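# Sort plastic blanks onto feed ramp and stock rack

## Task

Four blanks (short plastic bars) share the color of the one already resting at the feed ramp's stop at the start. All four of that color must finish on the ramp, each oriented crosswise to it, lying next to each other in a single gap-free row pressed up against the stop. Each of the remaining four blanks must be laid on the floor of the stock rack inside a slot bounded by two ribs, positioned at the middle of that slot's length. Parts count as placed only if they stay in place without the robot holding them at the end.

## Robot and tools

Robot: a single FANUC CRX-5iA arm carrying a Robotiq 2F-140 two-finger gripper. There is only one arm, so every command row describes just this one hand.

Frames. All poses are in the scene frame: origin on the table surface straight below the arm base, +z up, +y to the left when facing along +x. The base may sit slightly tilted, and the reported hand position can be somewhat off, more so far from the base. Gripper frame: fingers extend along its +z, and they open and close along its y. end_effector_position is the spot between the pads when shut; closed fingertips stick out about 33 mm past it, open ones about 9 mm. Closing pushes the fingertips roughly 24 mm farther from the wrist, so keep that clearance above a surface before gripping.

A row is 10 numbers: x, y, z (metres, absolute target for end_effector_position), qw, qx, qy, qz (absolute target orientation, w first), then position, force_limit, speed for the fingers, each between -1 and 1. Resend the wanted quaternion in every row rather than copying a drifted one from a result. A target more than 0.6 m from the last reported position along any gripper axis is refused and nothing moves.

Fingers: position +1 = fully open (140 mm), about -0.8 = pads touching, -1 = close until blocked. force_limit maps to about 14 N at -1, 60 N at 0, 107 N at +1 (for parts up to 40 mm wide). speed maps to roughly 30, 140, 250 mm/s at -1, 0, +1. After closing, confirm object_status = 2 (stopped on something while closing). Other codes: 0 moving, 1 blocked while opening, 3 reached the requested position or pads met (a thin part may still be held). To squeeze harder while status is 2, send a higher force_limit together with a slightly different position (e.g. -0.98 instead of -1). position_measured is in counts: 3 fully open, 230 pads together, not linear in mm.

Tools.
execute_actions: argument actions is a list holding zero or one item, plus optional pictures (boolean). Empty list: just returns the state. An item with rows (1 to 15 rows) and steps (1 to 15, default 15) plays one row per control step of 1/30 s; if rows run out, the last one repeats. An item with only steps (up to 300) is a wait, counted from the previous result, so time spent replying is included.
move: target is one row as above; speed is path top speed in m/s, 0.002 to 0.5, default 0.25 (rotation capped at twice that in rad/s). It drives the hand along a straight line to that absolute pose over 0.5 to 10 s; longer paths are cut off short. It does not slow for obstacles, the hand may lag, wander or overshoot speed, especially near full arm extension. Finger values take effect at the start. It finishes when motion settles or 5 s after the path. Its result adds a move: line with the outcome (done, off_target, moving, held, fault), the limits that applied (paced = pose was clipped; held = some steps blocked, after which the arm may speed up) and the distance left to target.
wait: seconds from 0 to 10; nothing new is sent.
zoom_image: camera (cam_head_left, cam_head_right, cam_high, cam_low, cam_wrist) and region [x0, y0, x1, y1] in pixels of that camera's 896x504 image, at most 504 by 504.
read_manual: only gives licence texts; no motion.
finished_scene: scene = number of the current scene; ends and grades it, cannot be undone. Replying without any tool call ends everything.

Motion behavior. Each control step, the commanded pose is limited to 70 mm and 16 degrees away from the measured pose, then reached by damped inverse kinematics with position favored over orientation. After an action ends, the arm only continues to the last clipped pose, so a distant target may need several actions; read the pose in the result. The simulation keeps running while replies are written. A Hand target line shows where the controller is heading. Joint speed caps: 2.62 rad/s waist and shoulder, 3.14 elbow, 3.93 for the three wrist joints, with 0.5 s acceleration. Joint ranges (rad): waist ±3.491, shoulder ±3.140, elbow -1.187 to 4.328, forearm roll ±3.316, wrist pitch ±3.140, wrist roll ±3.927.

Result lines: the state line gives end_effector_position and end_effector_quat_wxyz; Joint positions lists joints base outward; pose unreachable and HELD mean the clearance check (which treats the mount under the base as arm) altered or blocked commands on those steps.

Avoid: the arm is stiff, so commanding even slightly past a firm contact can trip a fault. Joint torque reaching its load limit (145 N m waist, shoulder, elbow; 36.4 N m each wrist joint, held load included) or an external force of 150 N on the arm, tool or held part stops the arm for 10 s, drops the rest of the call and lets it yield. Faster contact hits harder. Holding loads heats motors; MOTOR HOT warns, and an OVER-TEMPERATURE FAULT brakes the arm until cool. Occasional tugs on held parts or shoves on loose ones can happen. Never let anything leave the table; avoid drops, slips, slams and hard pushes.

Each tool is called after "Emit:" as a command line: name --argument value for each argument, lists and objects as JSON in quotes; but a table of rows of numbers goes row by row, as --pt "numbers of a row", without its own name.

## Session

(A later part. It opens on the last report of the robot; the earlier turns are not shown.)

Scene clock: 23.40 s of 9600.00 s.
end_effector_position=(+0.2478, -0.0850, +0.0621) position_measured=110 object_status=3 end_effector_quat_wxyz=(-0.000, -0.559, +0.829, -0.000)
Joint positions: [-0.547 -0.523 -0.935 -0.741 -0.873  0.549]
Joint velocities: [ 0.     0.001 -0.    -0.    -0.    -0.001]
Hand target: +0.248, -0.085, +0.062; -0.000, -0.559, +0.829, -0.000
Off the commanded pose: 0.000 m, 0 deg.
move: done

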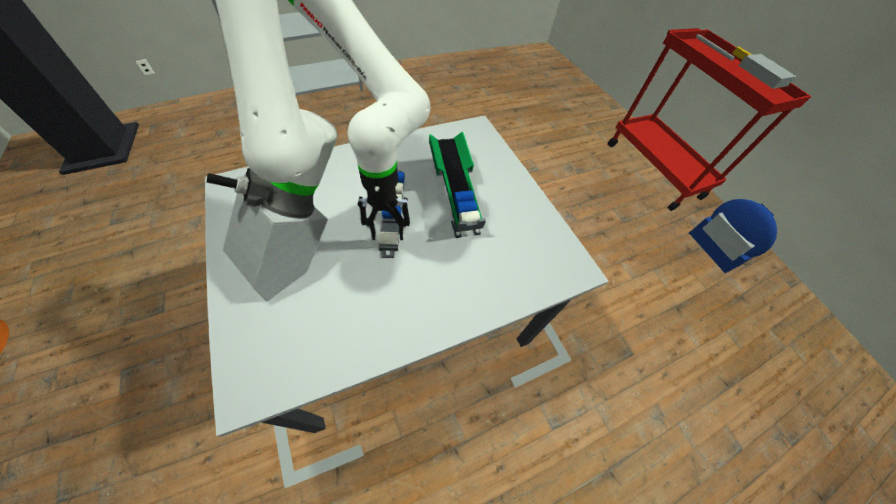

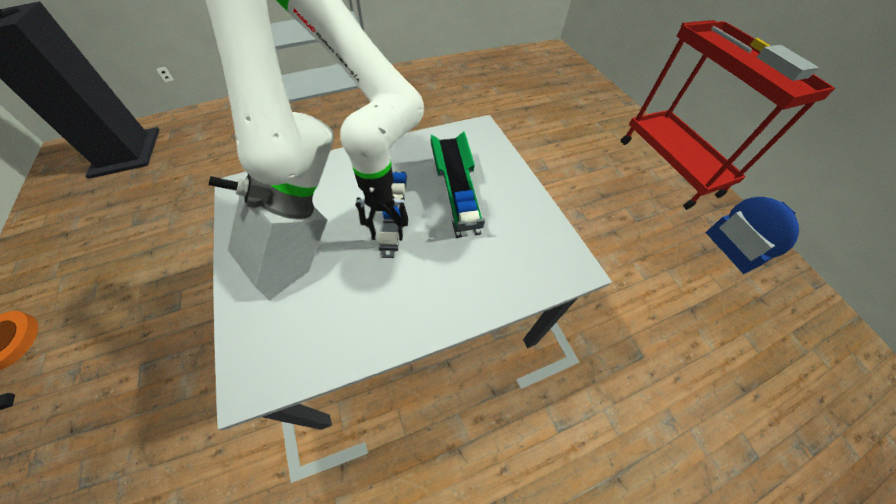

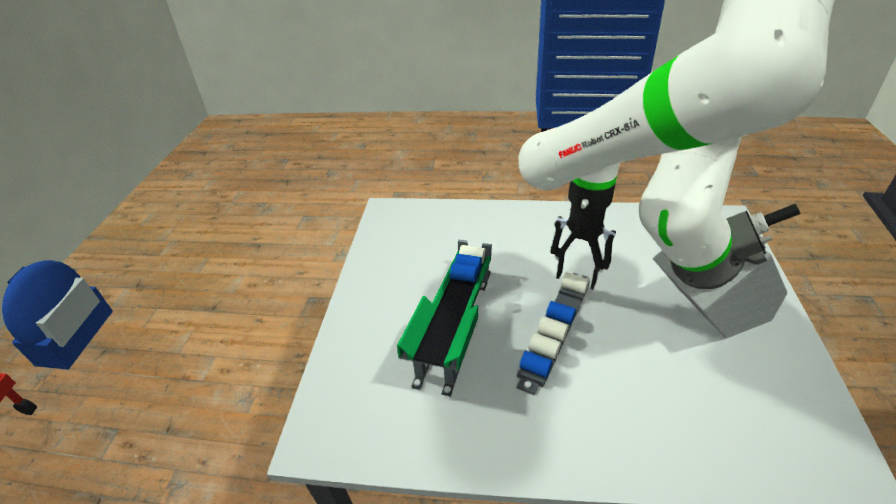

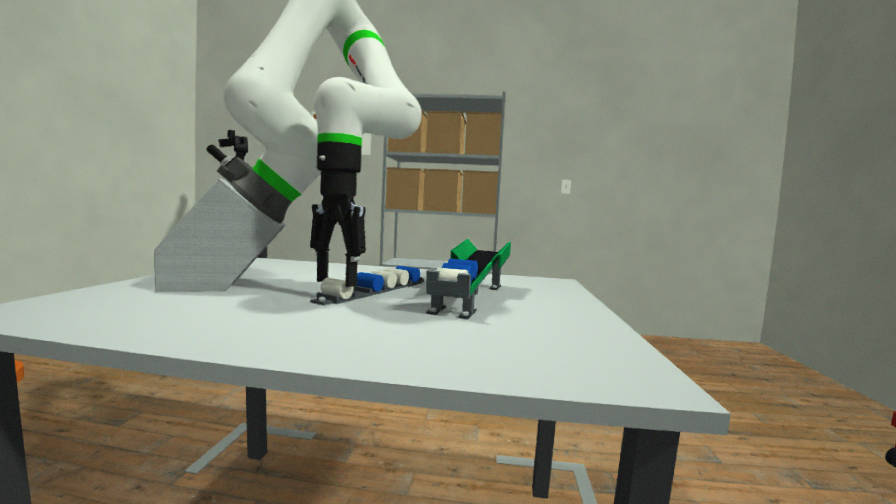

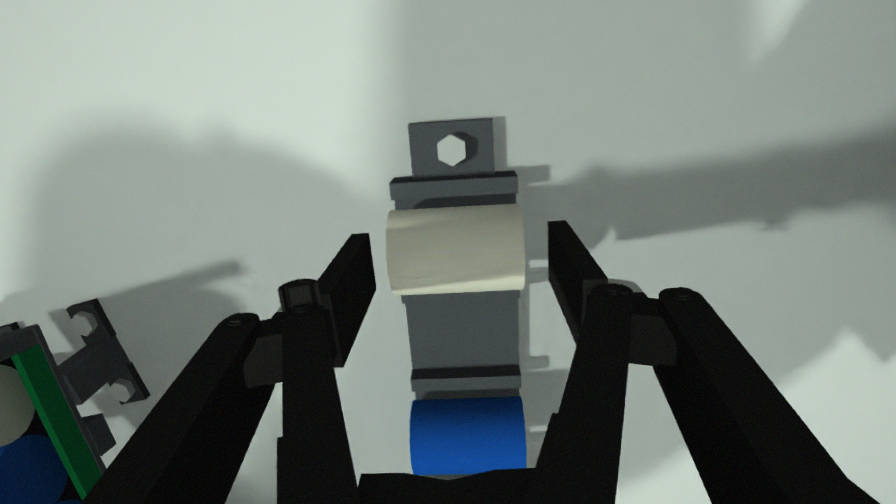

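Emit:
move --target '[0.2495,-0.0846,0.0555,0,0.559,-0.829,0,0.15,-1,0]' --speed 0.03

Emit:
execute_actions --actions '[{"rows":[[0.2495,-0.0846,0.0555,0,0.559,-0.829,0,-1,0.2,-0.6]],"steps":15}]' --pictures false

Emit:
move --target '[0.275,-0.095,0.10,0,0.559,-0.829,0,-1,0.2,-0.6]' --speed 0.08

Emit:
move --target '[0.44,-0.05,0.17,0,0.6327,-0.7744,0,-1,0.2,-0.6]' --speed 0.2

Emit:
move --target '[0.53,-0.01,0.165,0,0.6327,-0.7744,0,-1,0.2,-0.6]' --speed 0.15

Scene clock: 34.40 s of 9600.00 s.
end_effector_position=(+0.2494, -0.0846, +0.0555) position_measured=110 object_status=3 end_effector_quat_wxyz=(-0.000, -0.559, +0.829, -0.000)
Joint positions: [-0.526 -0.504 -0.936 -0.749 -0.845  0.548]
Joint velocities: [ 0.     0.     0.001 -0.    -0.     0.001]
Hand target: +0.249, -0.085, +0.056; -0.000, -0.559, +0.829, -0.000
Off the commanded pose: 0.000 m, 0 deg.
After step 90, 7.30 s passed at rest.
move: done

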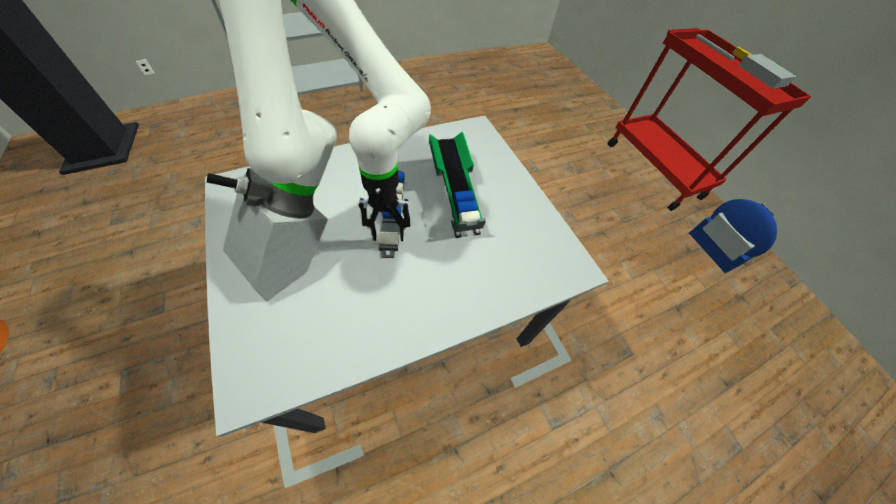

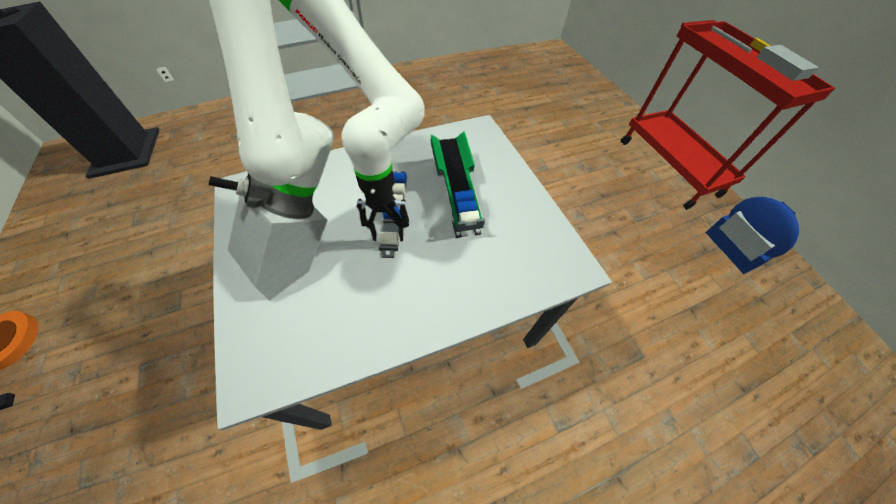

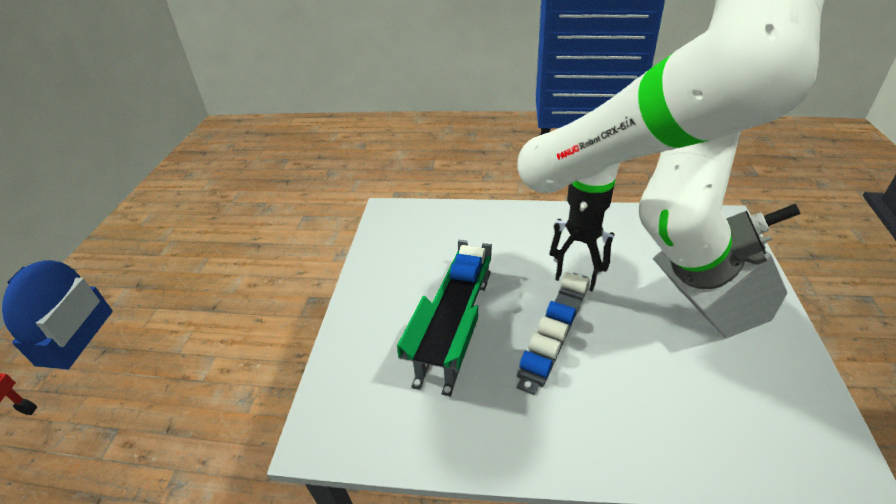

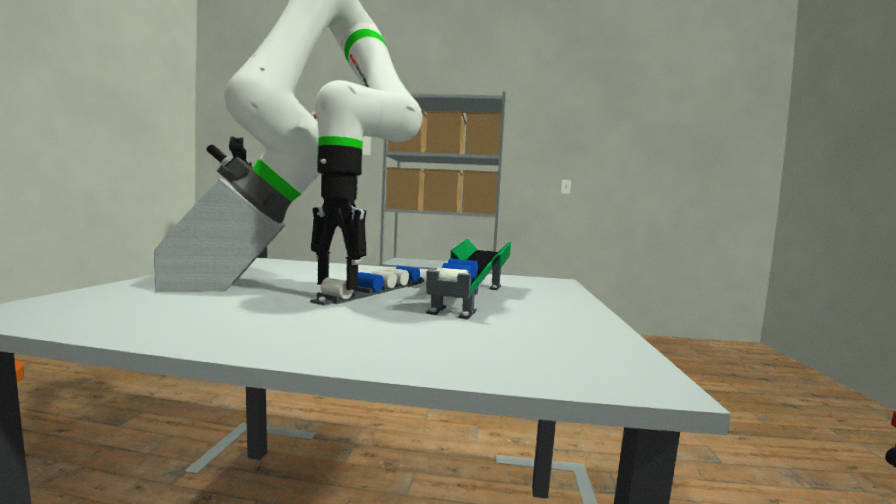

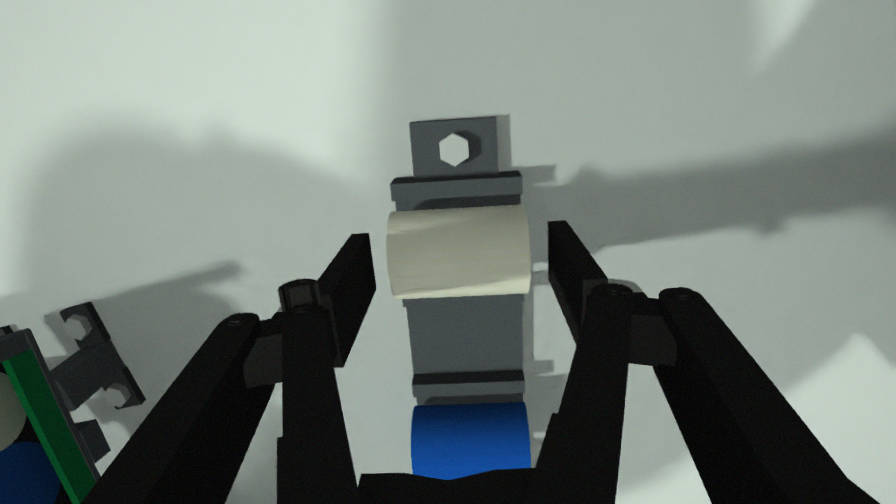

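Scene clock: 34.90 s of 9600.00 s.
end_effector_position=(+0.2495, -0.0846, +0.0555) position_measured=145 object_status=0 end_effector_quat_wxyz=(-0.000, -0.559, +0.829, +0.000)
Joint positions: [-0.526 -0.503 -0.936 -0.75  -0.845  0.549]
Joint velocities: [0.    0.    0.002 0.    0.001 0.   ]
Hand target: +0.250, -0.085, +0.055; -0.000, -0.559, +0.829, -0.000
Off the commanded pose: 0.000 m, 0 deg.
Steps of this call (steps 1 to 15: all 15 steps of this action). Readings (end_effector_position | what the end effector reports):
1: (+0.2494, -0.0846, +0.0555) | position_measured=110 object_status=0
2: (+0.2494, -0.0846, +0.0555) | position_measured=111 object_status=0
4: (+0.2494, -0.0845, +0.0555) | position_measured=119 object_status=0
8: (+0.2494, -0.0845, +0.0555) | position_measured=135 object_status=0
15: the state above

Scene clock: 36.10 s of 9600.00 s.
end_effector_position=(+0.2754, -0.0950, +0.0999) position_measured=145 object_status=2 end_effector_quat_wxyz=(+0.000, -0.559, +0.829, -0.000)
Joint positions: [-0.636 -0.538 -0.838 -0.703 -1.012  0.536]
Joint velocities: [-0.002 -0.     0.001 -0.002 -0.001  0.001]
Hand target: +0.275, -0.095, +0.100; +0.000, -0.559, +0.829, +0.000
Off the commanded pose: 0.000 m, 0 deg.
move: done

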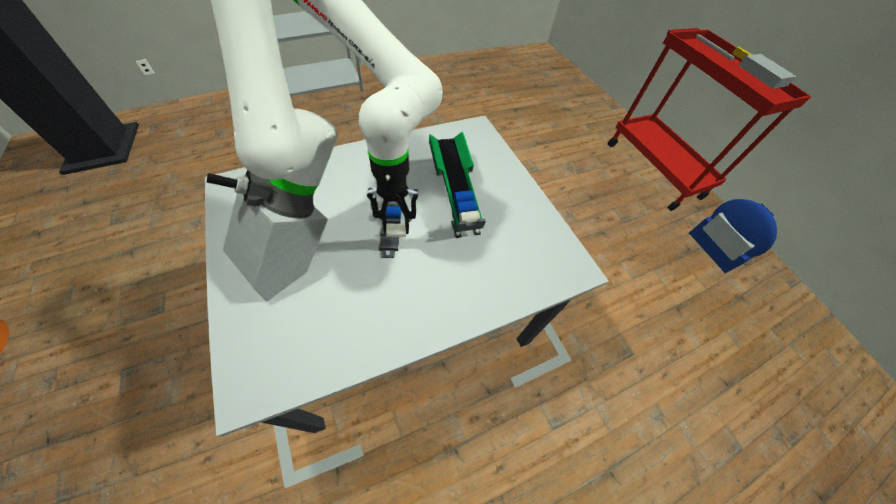

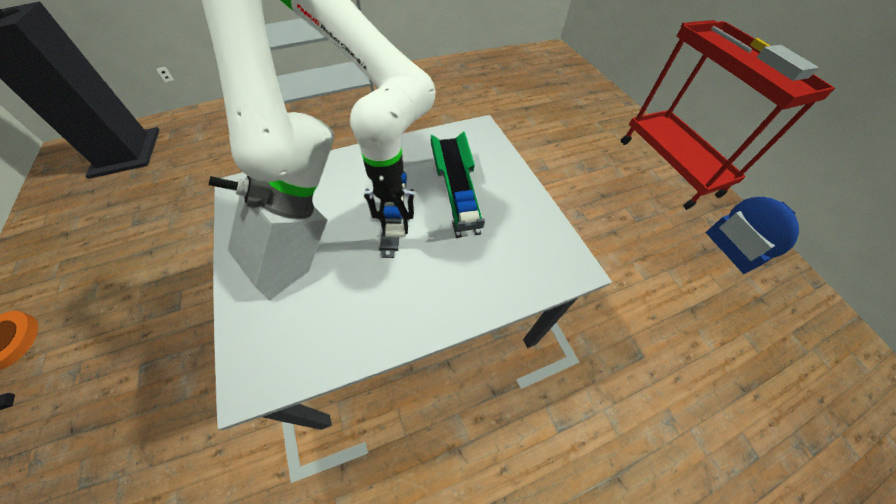

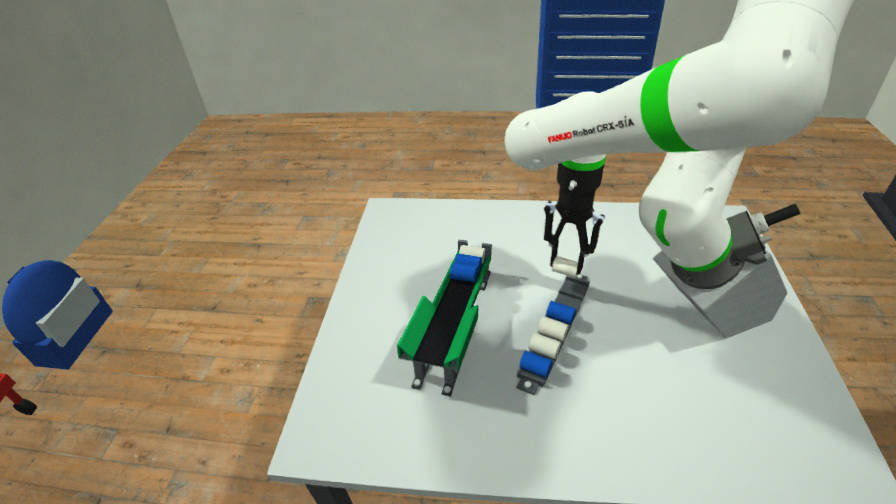

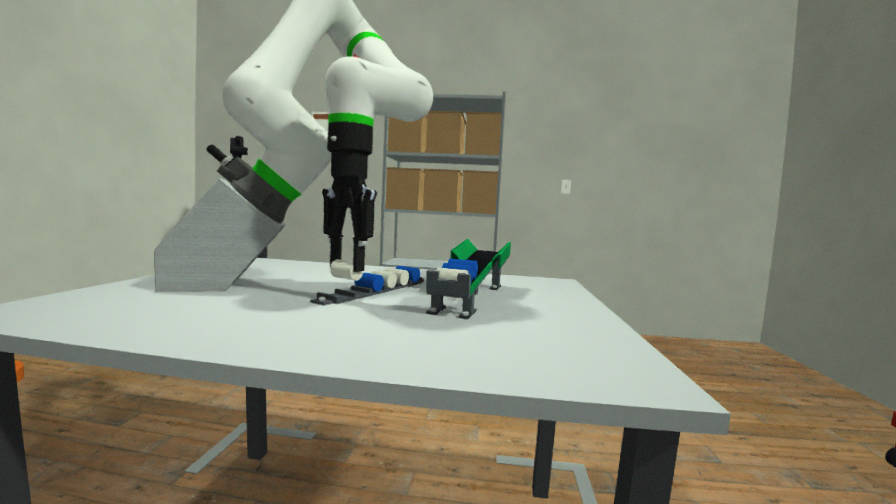

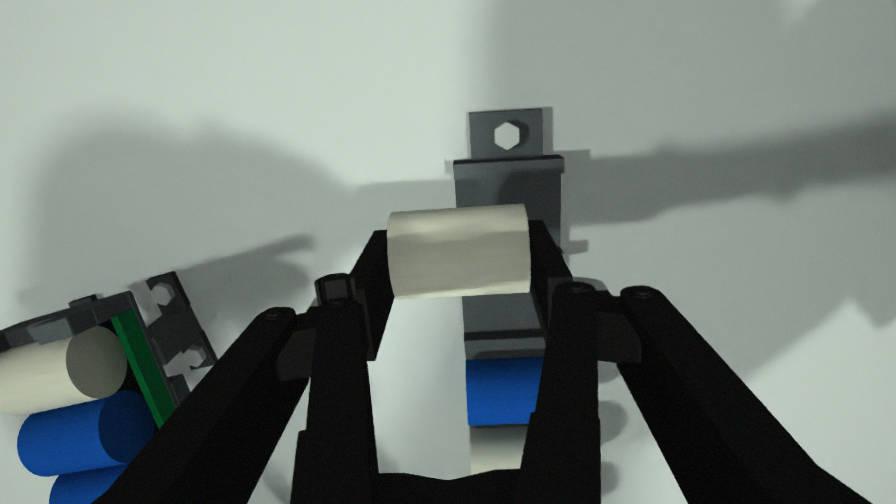

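Scene clock: 37.43 s of 9600.00 s.
end_effector_position=(+0.4400, -0.0501, +0.1694) position_measured=145 object_status=2 end_effector_quat_wxyz=(-0.001, -0.633, +0.774, +0.000)
Joint positions: [-0.306 -0.547 -0.511 -0.483 -1.108  0.192]
Joint velocities: [ 0.001  0.    -0.     0.    -0.001 -0.001]
Hand target: +0.440, -0.050, +0.169; -0.001, -0.633, +0.774, +0.000
Off the commanded pose: 0.001 m, 0 deg.
move: done

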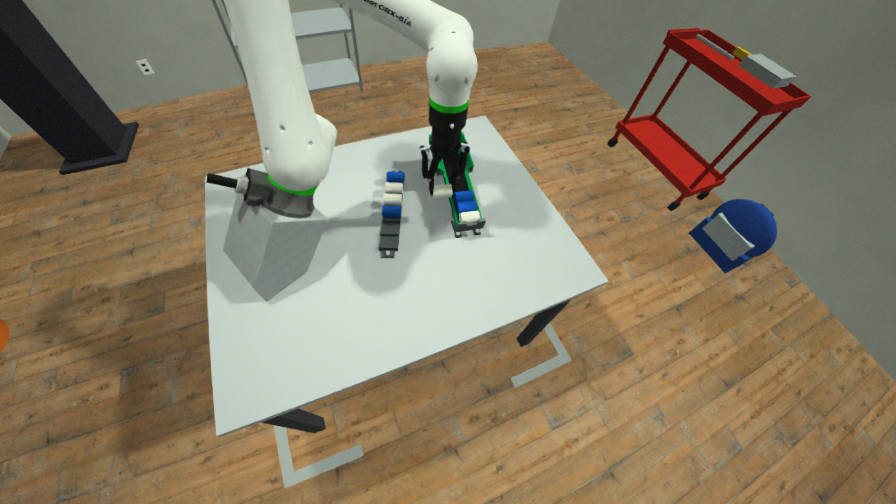

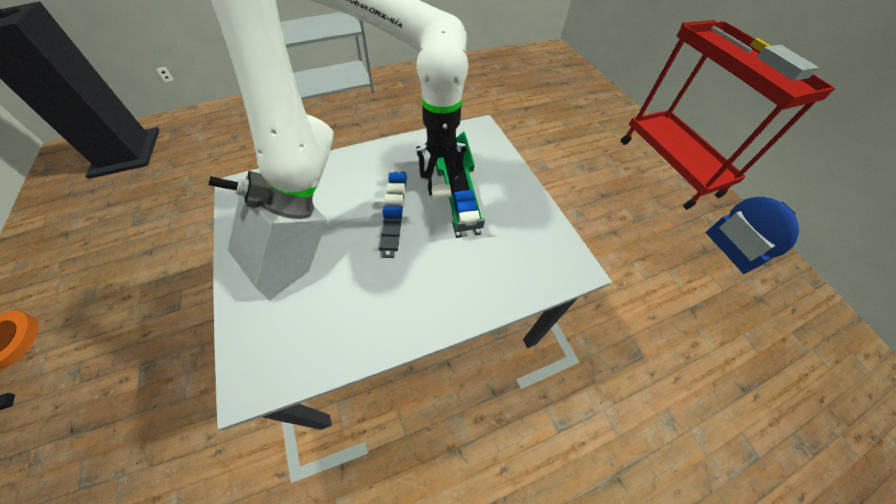

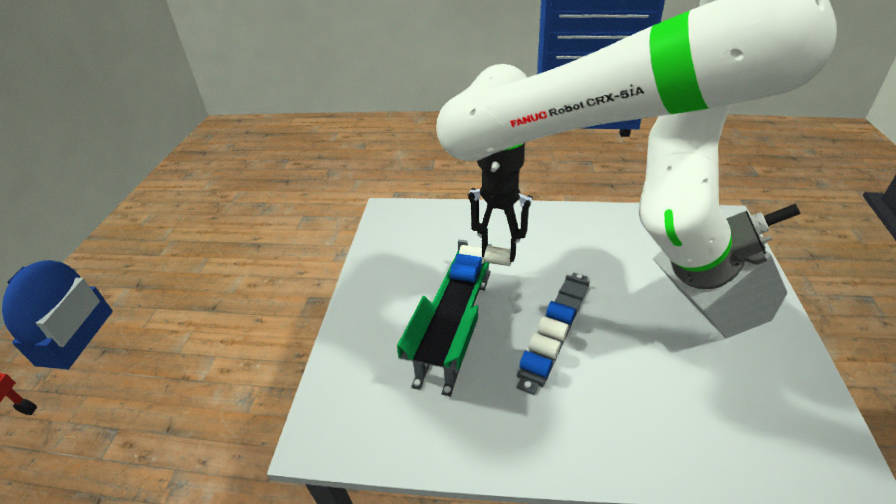

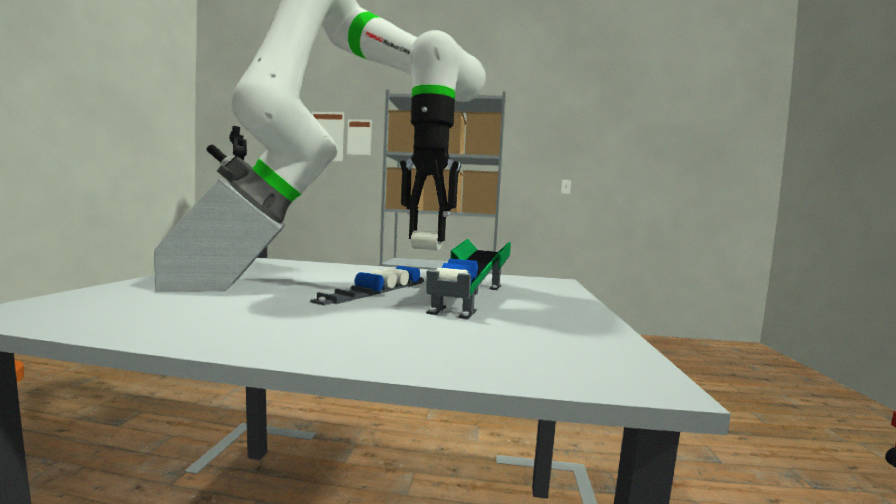

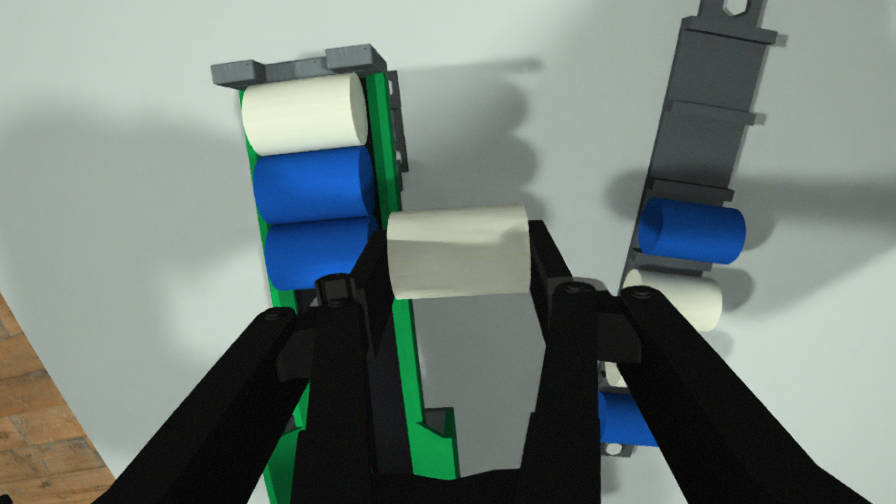

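Scene clock: 38.47 s of 9600.00 s.
end_effector_position=(+0.5298, -0.0099, +0.1647) position_measured=145 object_status=2 end_effector_quat_wxyz=(-0.000, -0.633, +0.774, -0.000)
Joint positions: [-0.091 -0.437 -0.35  -0.355 -1.066 -0.053]
Joint velocities: [ 0.     0.    -0.     0.001  0.    -0.001]
Hand target: +0.530, -0.010, +0.165; -0.000, -0.633, +0.774, -0.000
Off the commanded pose: 0.000 m, 0 deg.
move: done

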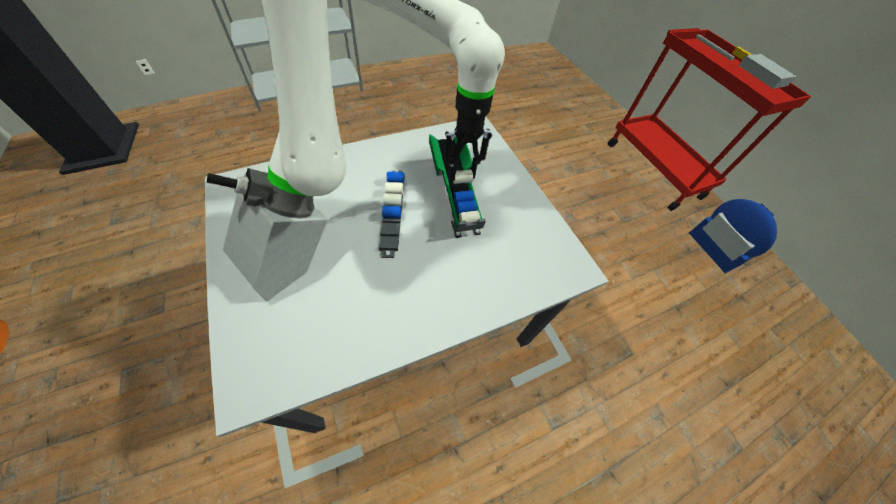

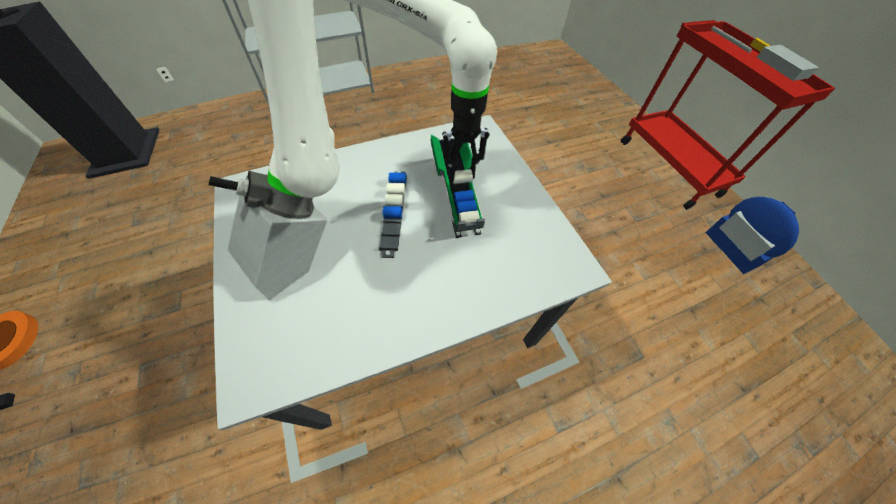

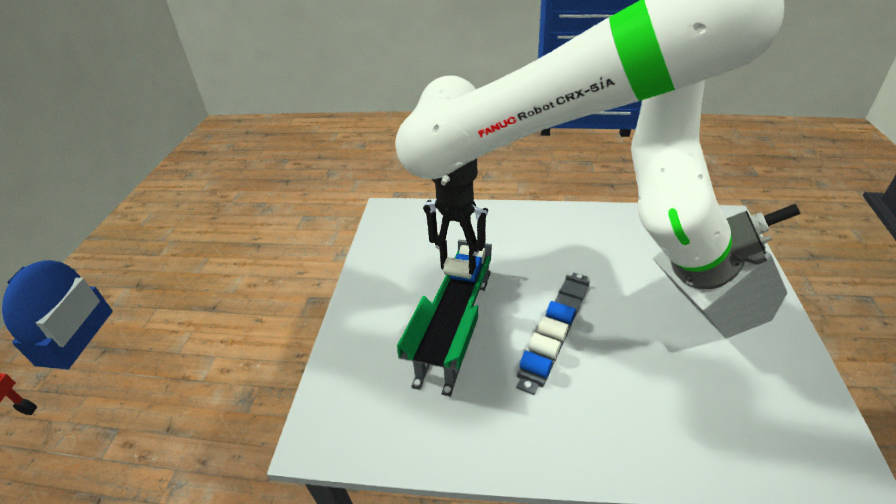

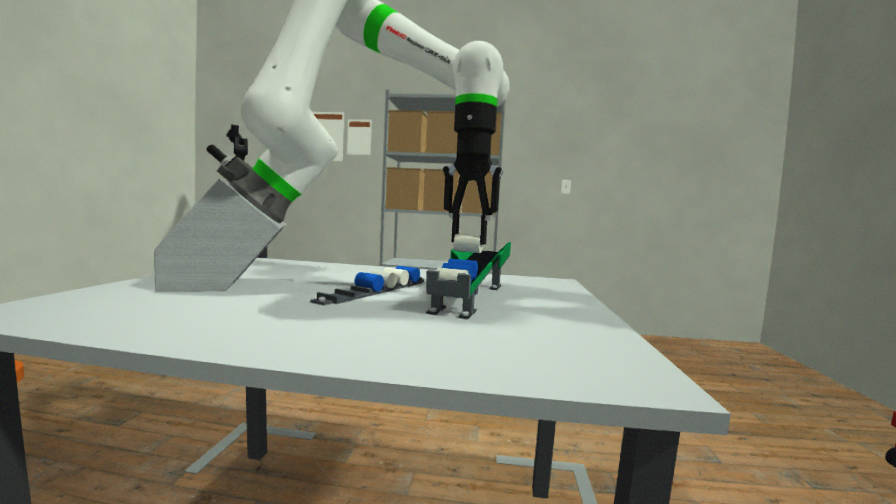

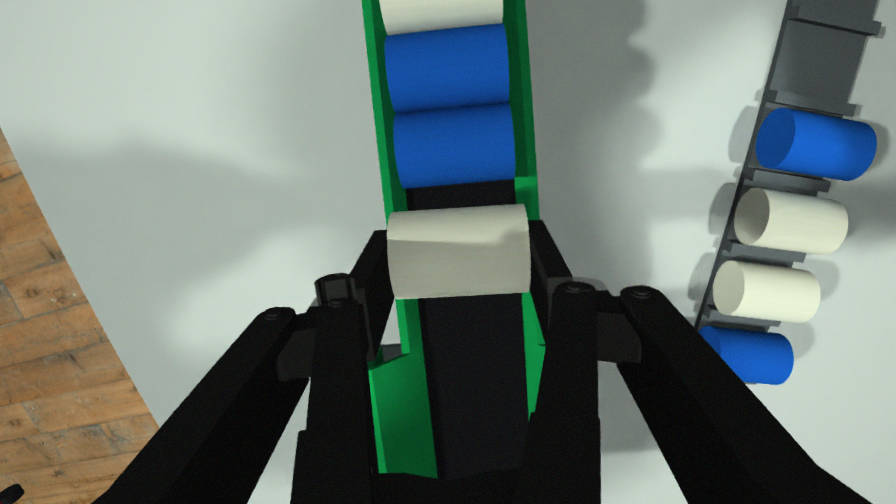

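Emit:
move --target '[0.529,-0.008,0.135,0,0.650,-0.760,0,-1,0.2,-0.6]' --speed 0.05

Scene clock: 46.97 s of 9600.00 s.
end_effector_position=(+0.5288, -0.0080, +0.1351) position_measured=145 object_status=2 end_effector_quat_wxyz=(-0.000, -0.650, +0.760, -0.000)
Joint positions: [-0.05  -0.405 -0.387 -0.344 -0.987 -0.026]
Joint velocities: [ 0.     0.    -0.     0.     0.001 -0.   ]
Hand target: +0.529, -0.008, +0.135; -0.000, -0.650, +0.760, -0.000
Off the commanded pose: 0.000 m, 0 deg.
After step 90, 4.63 s passed at rest.
move: done

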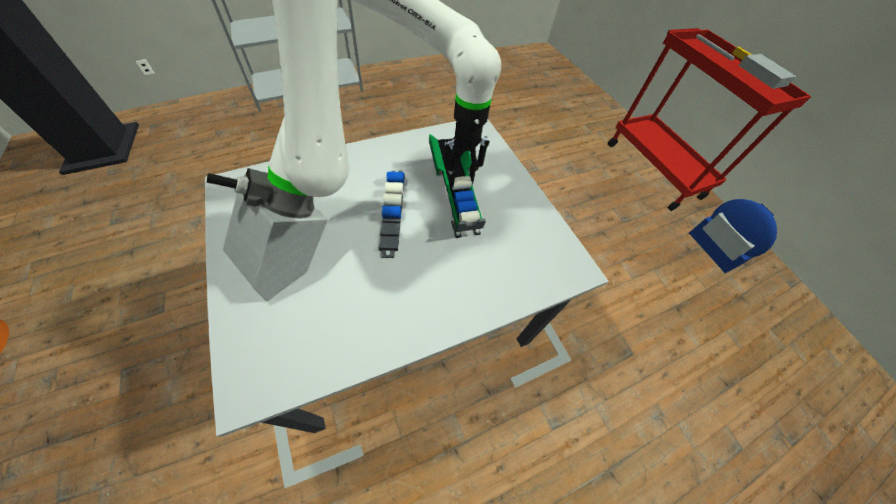

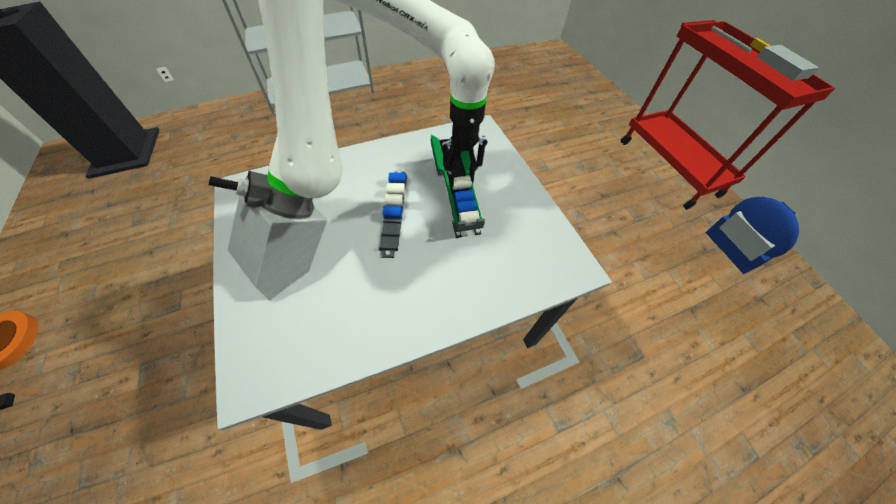

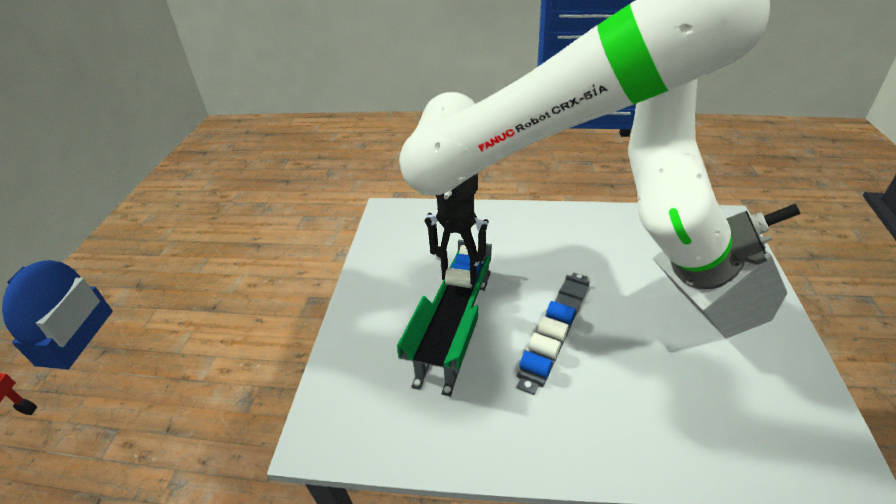

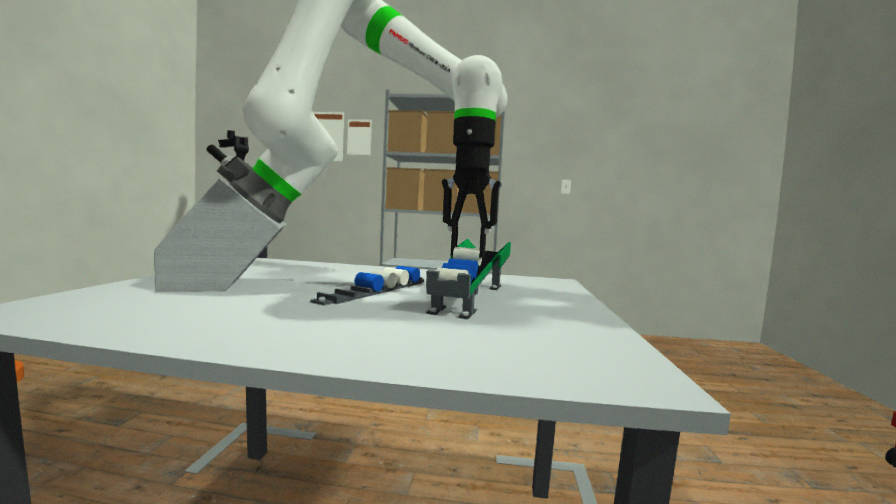

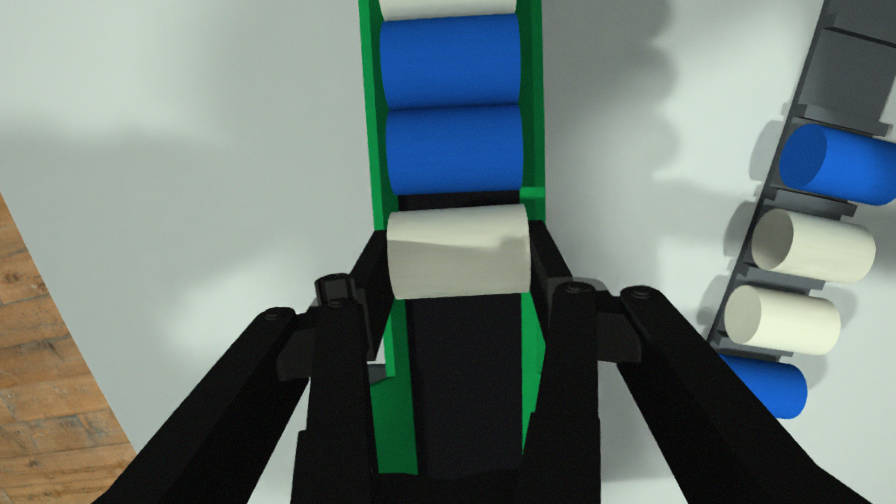

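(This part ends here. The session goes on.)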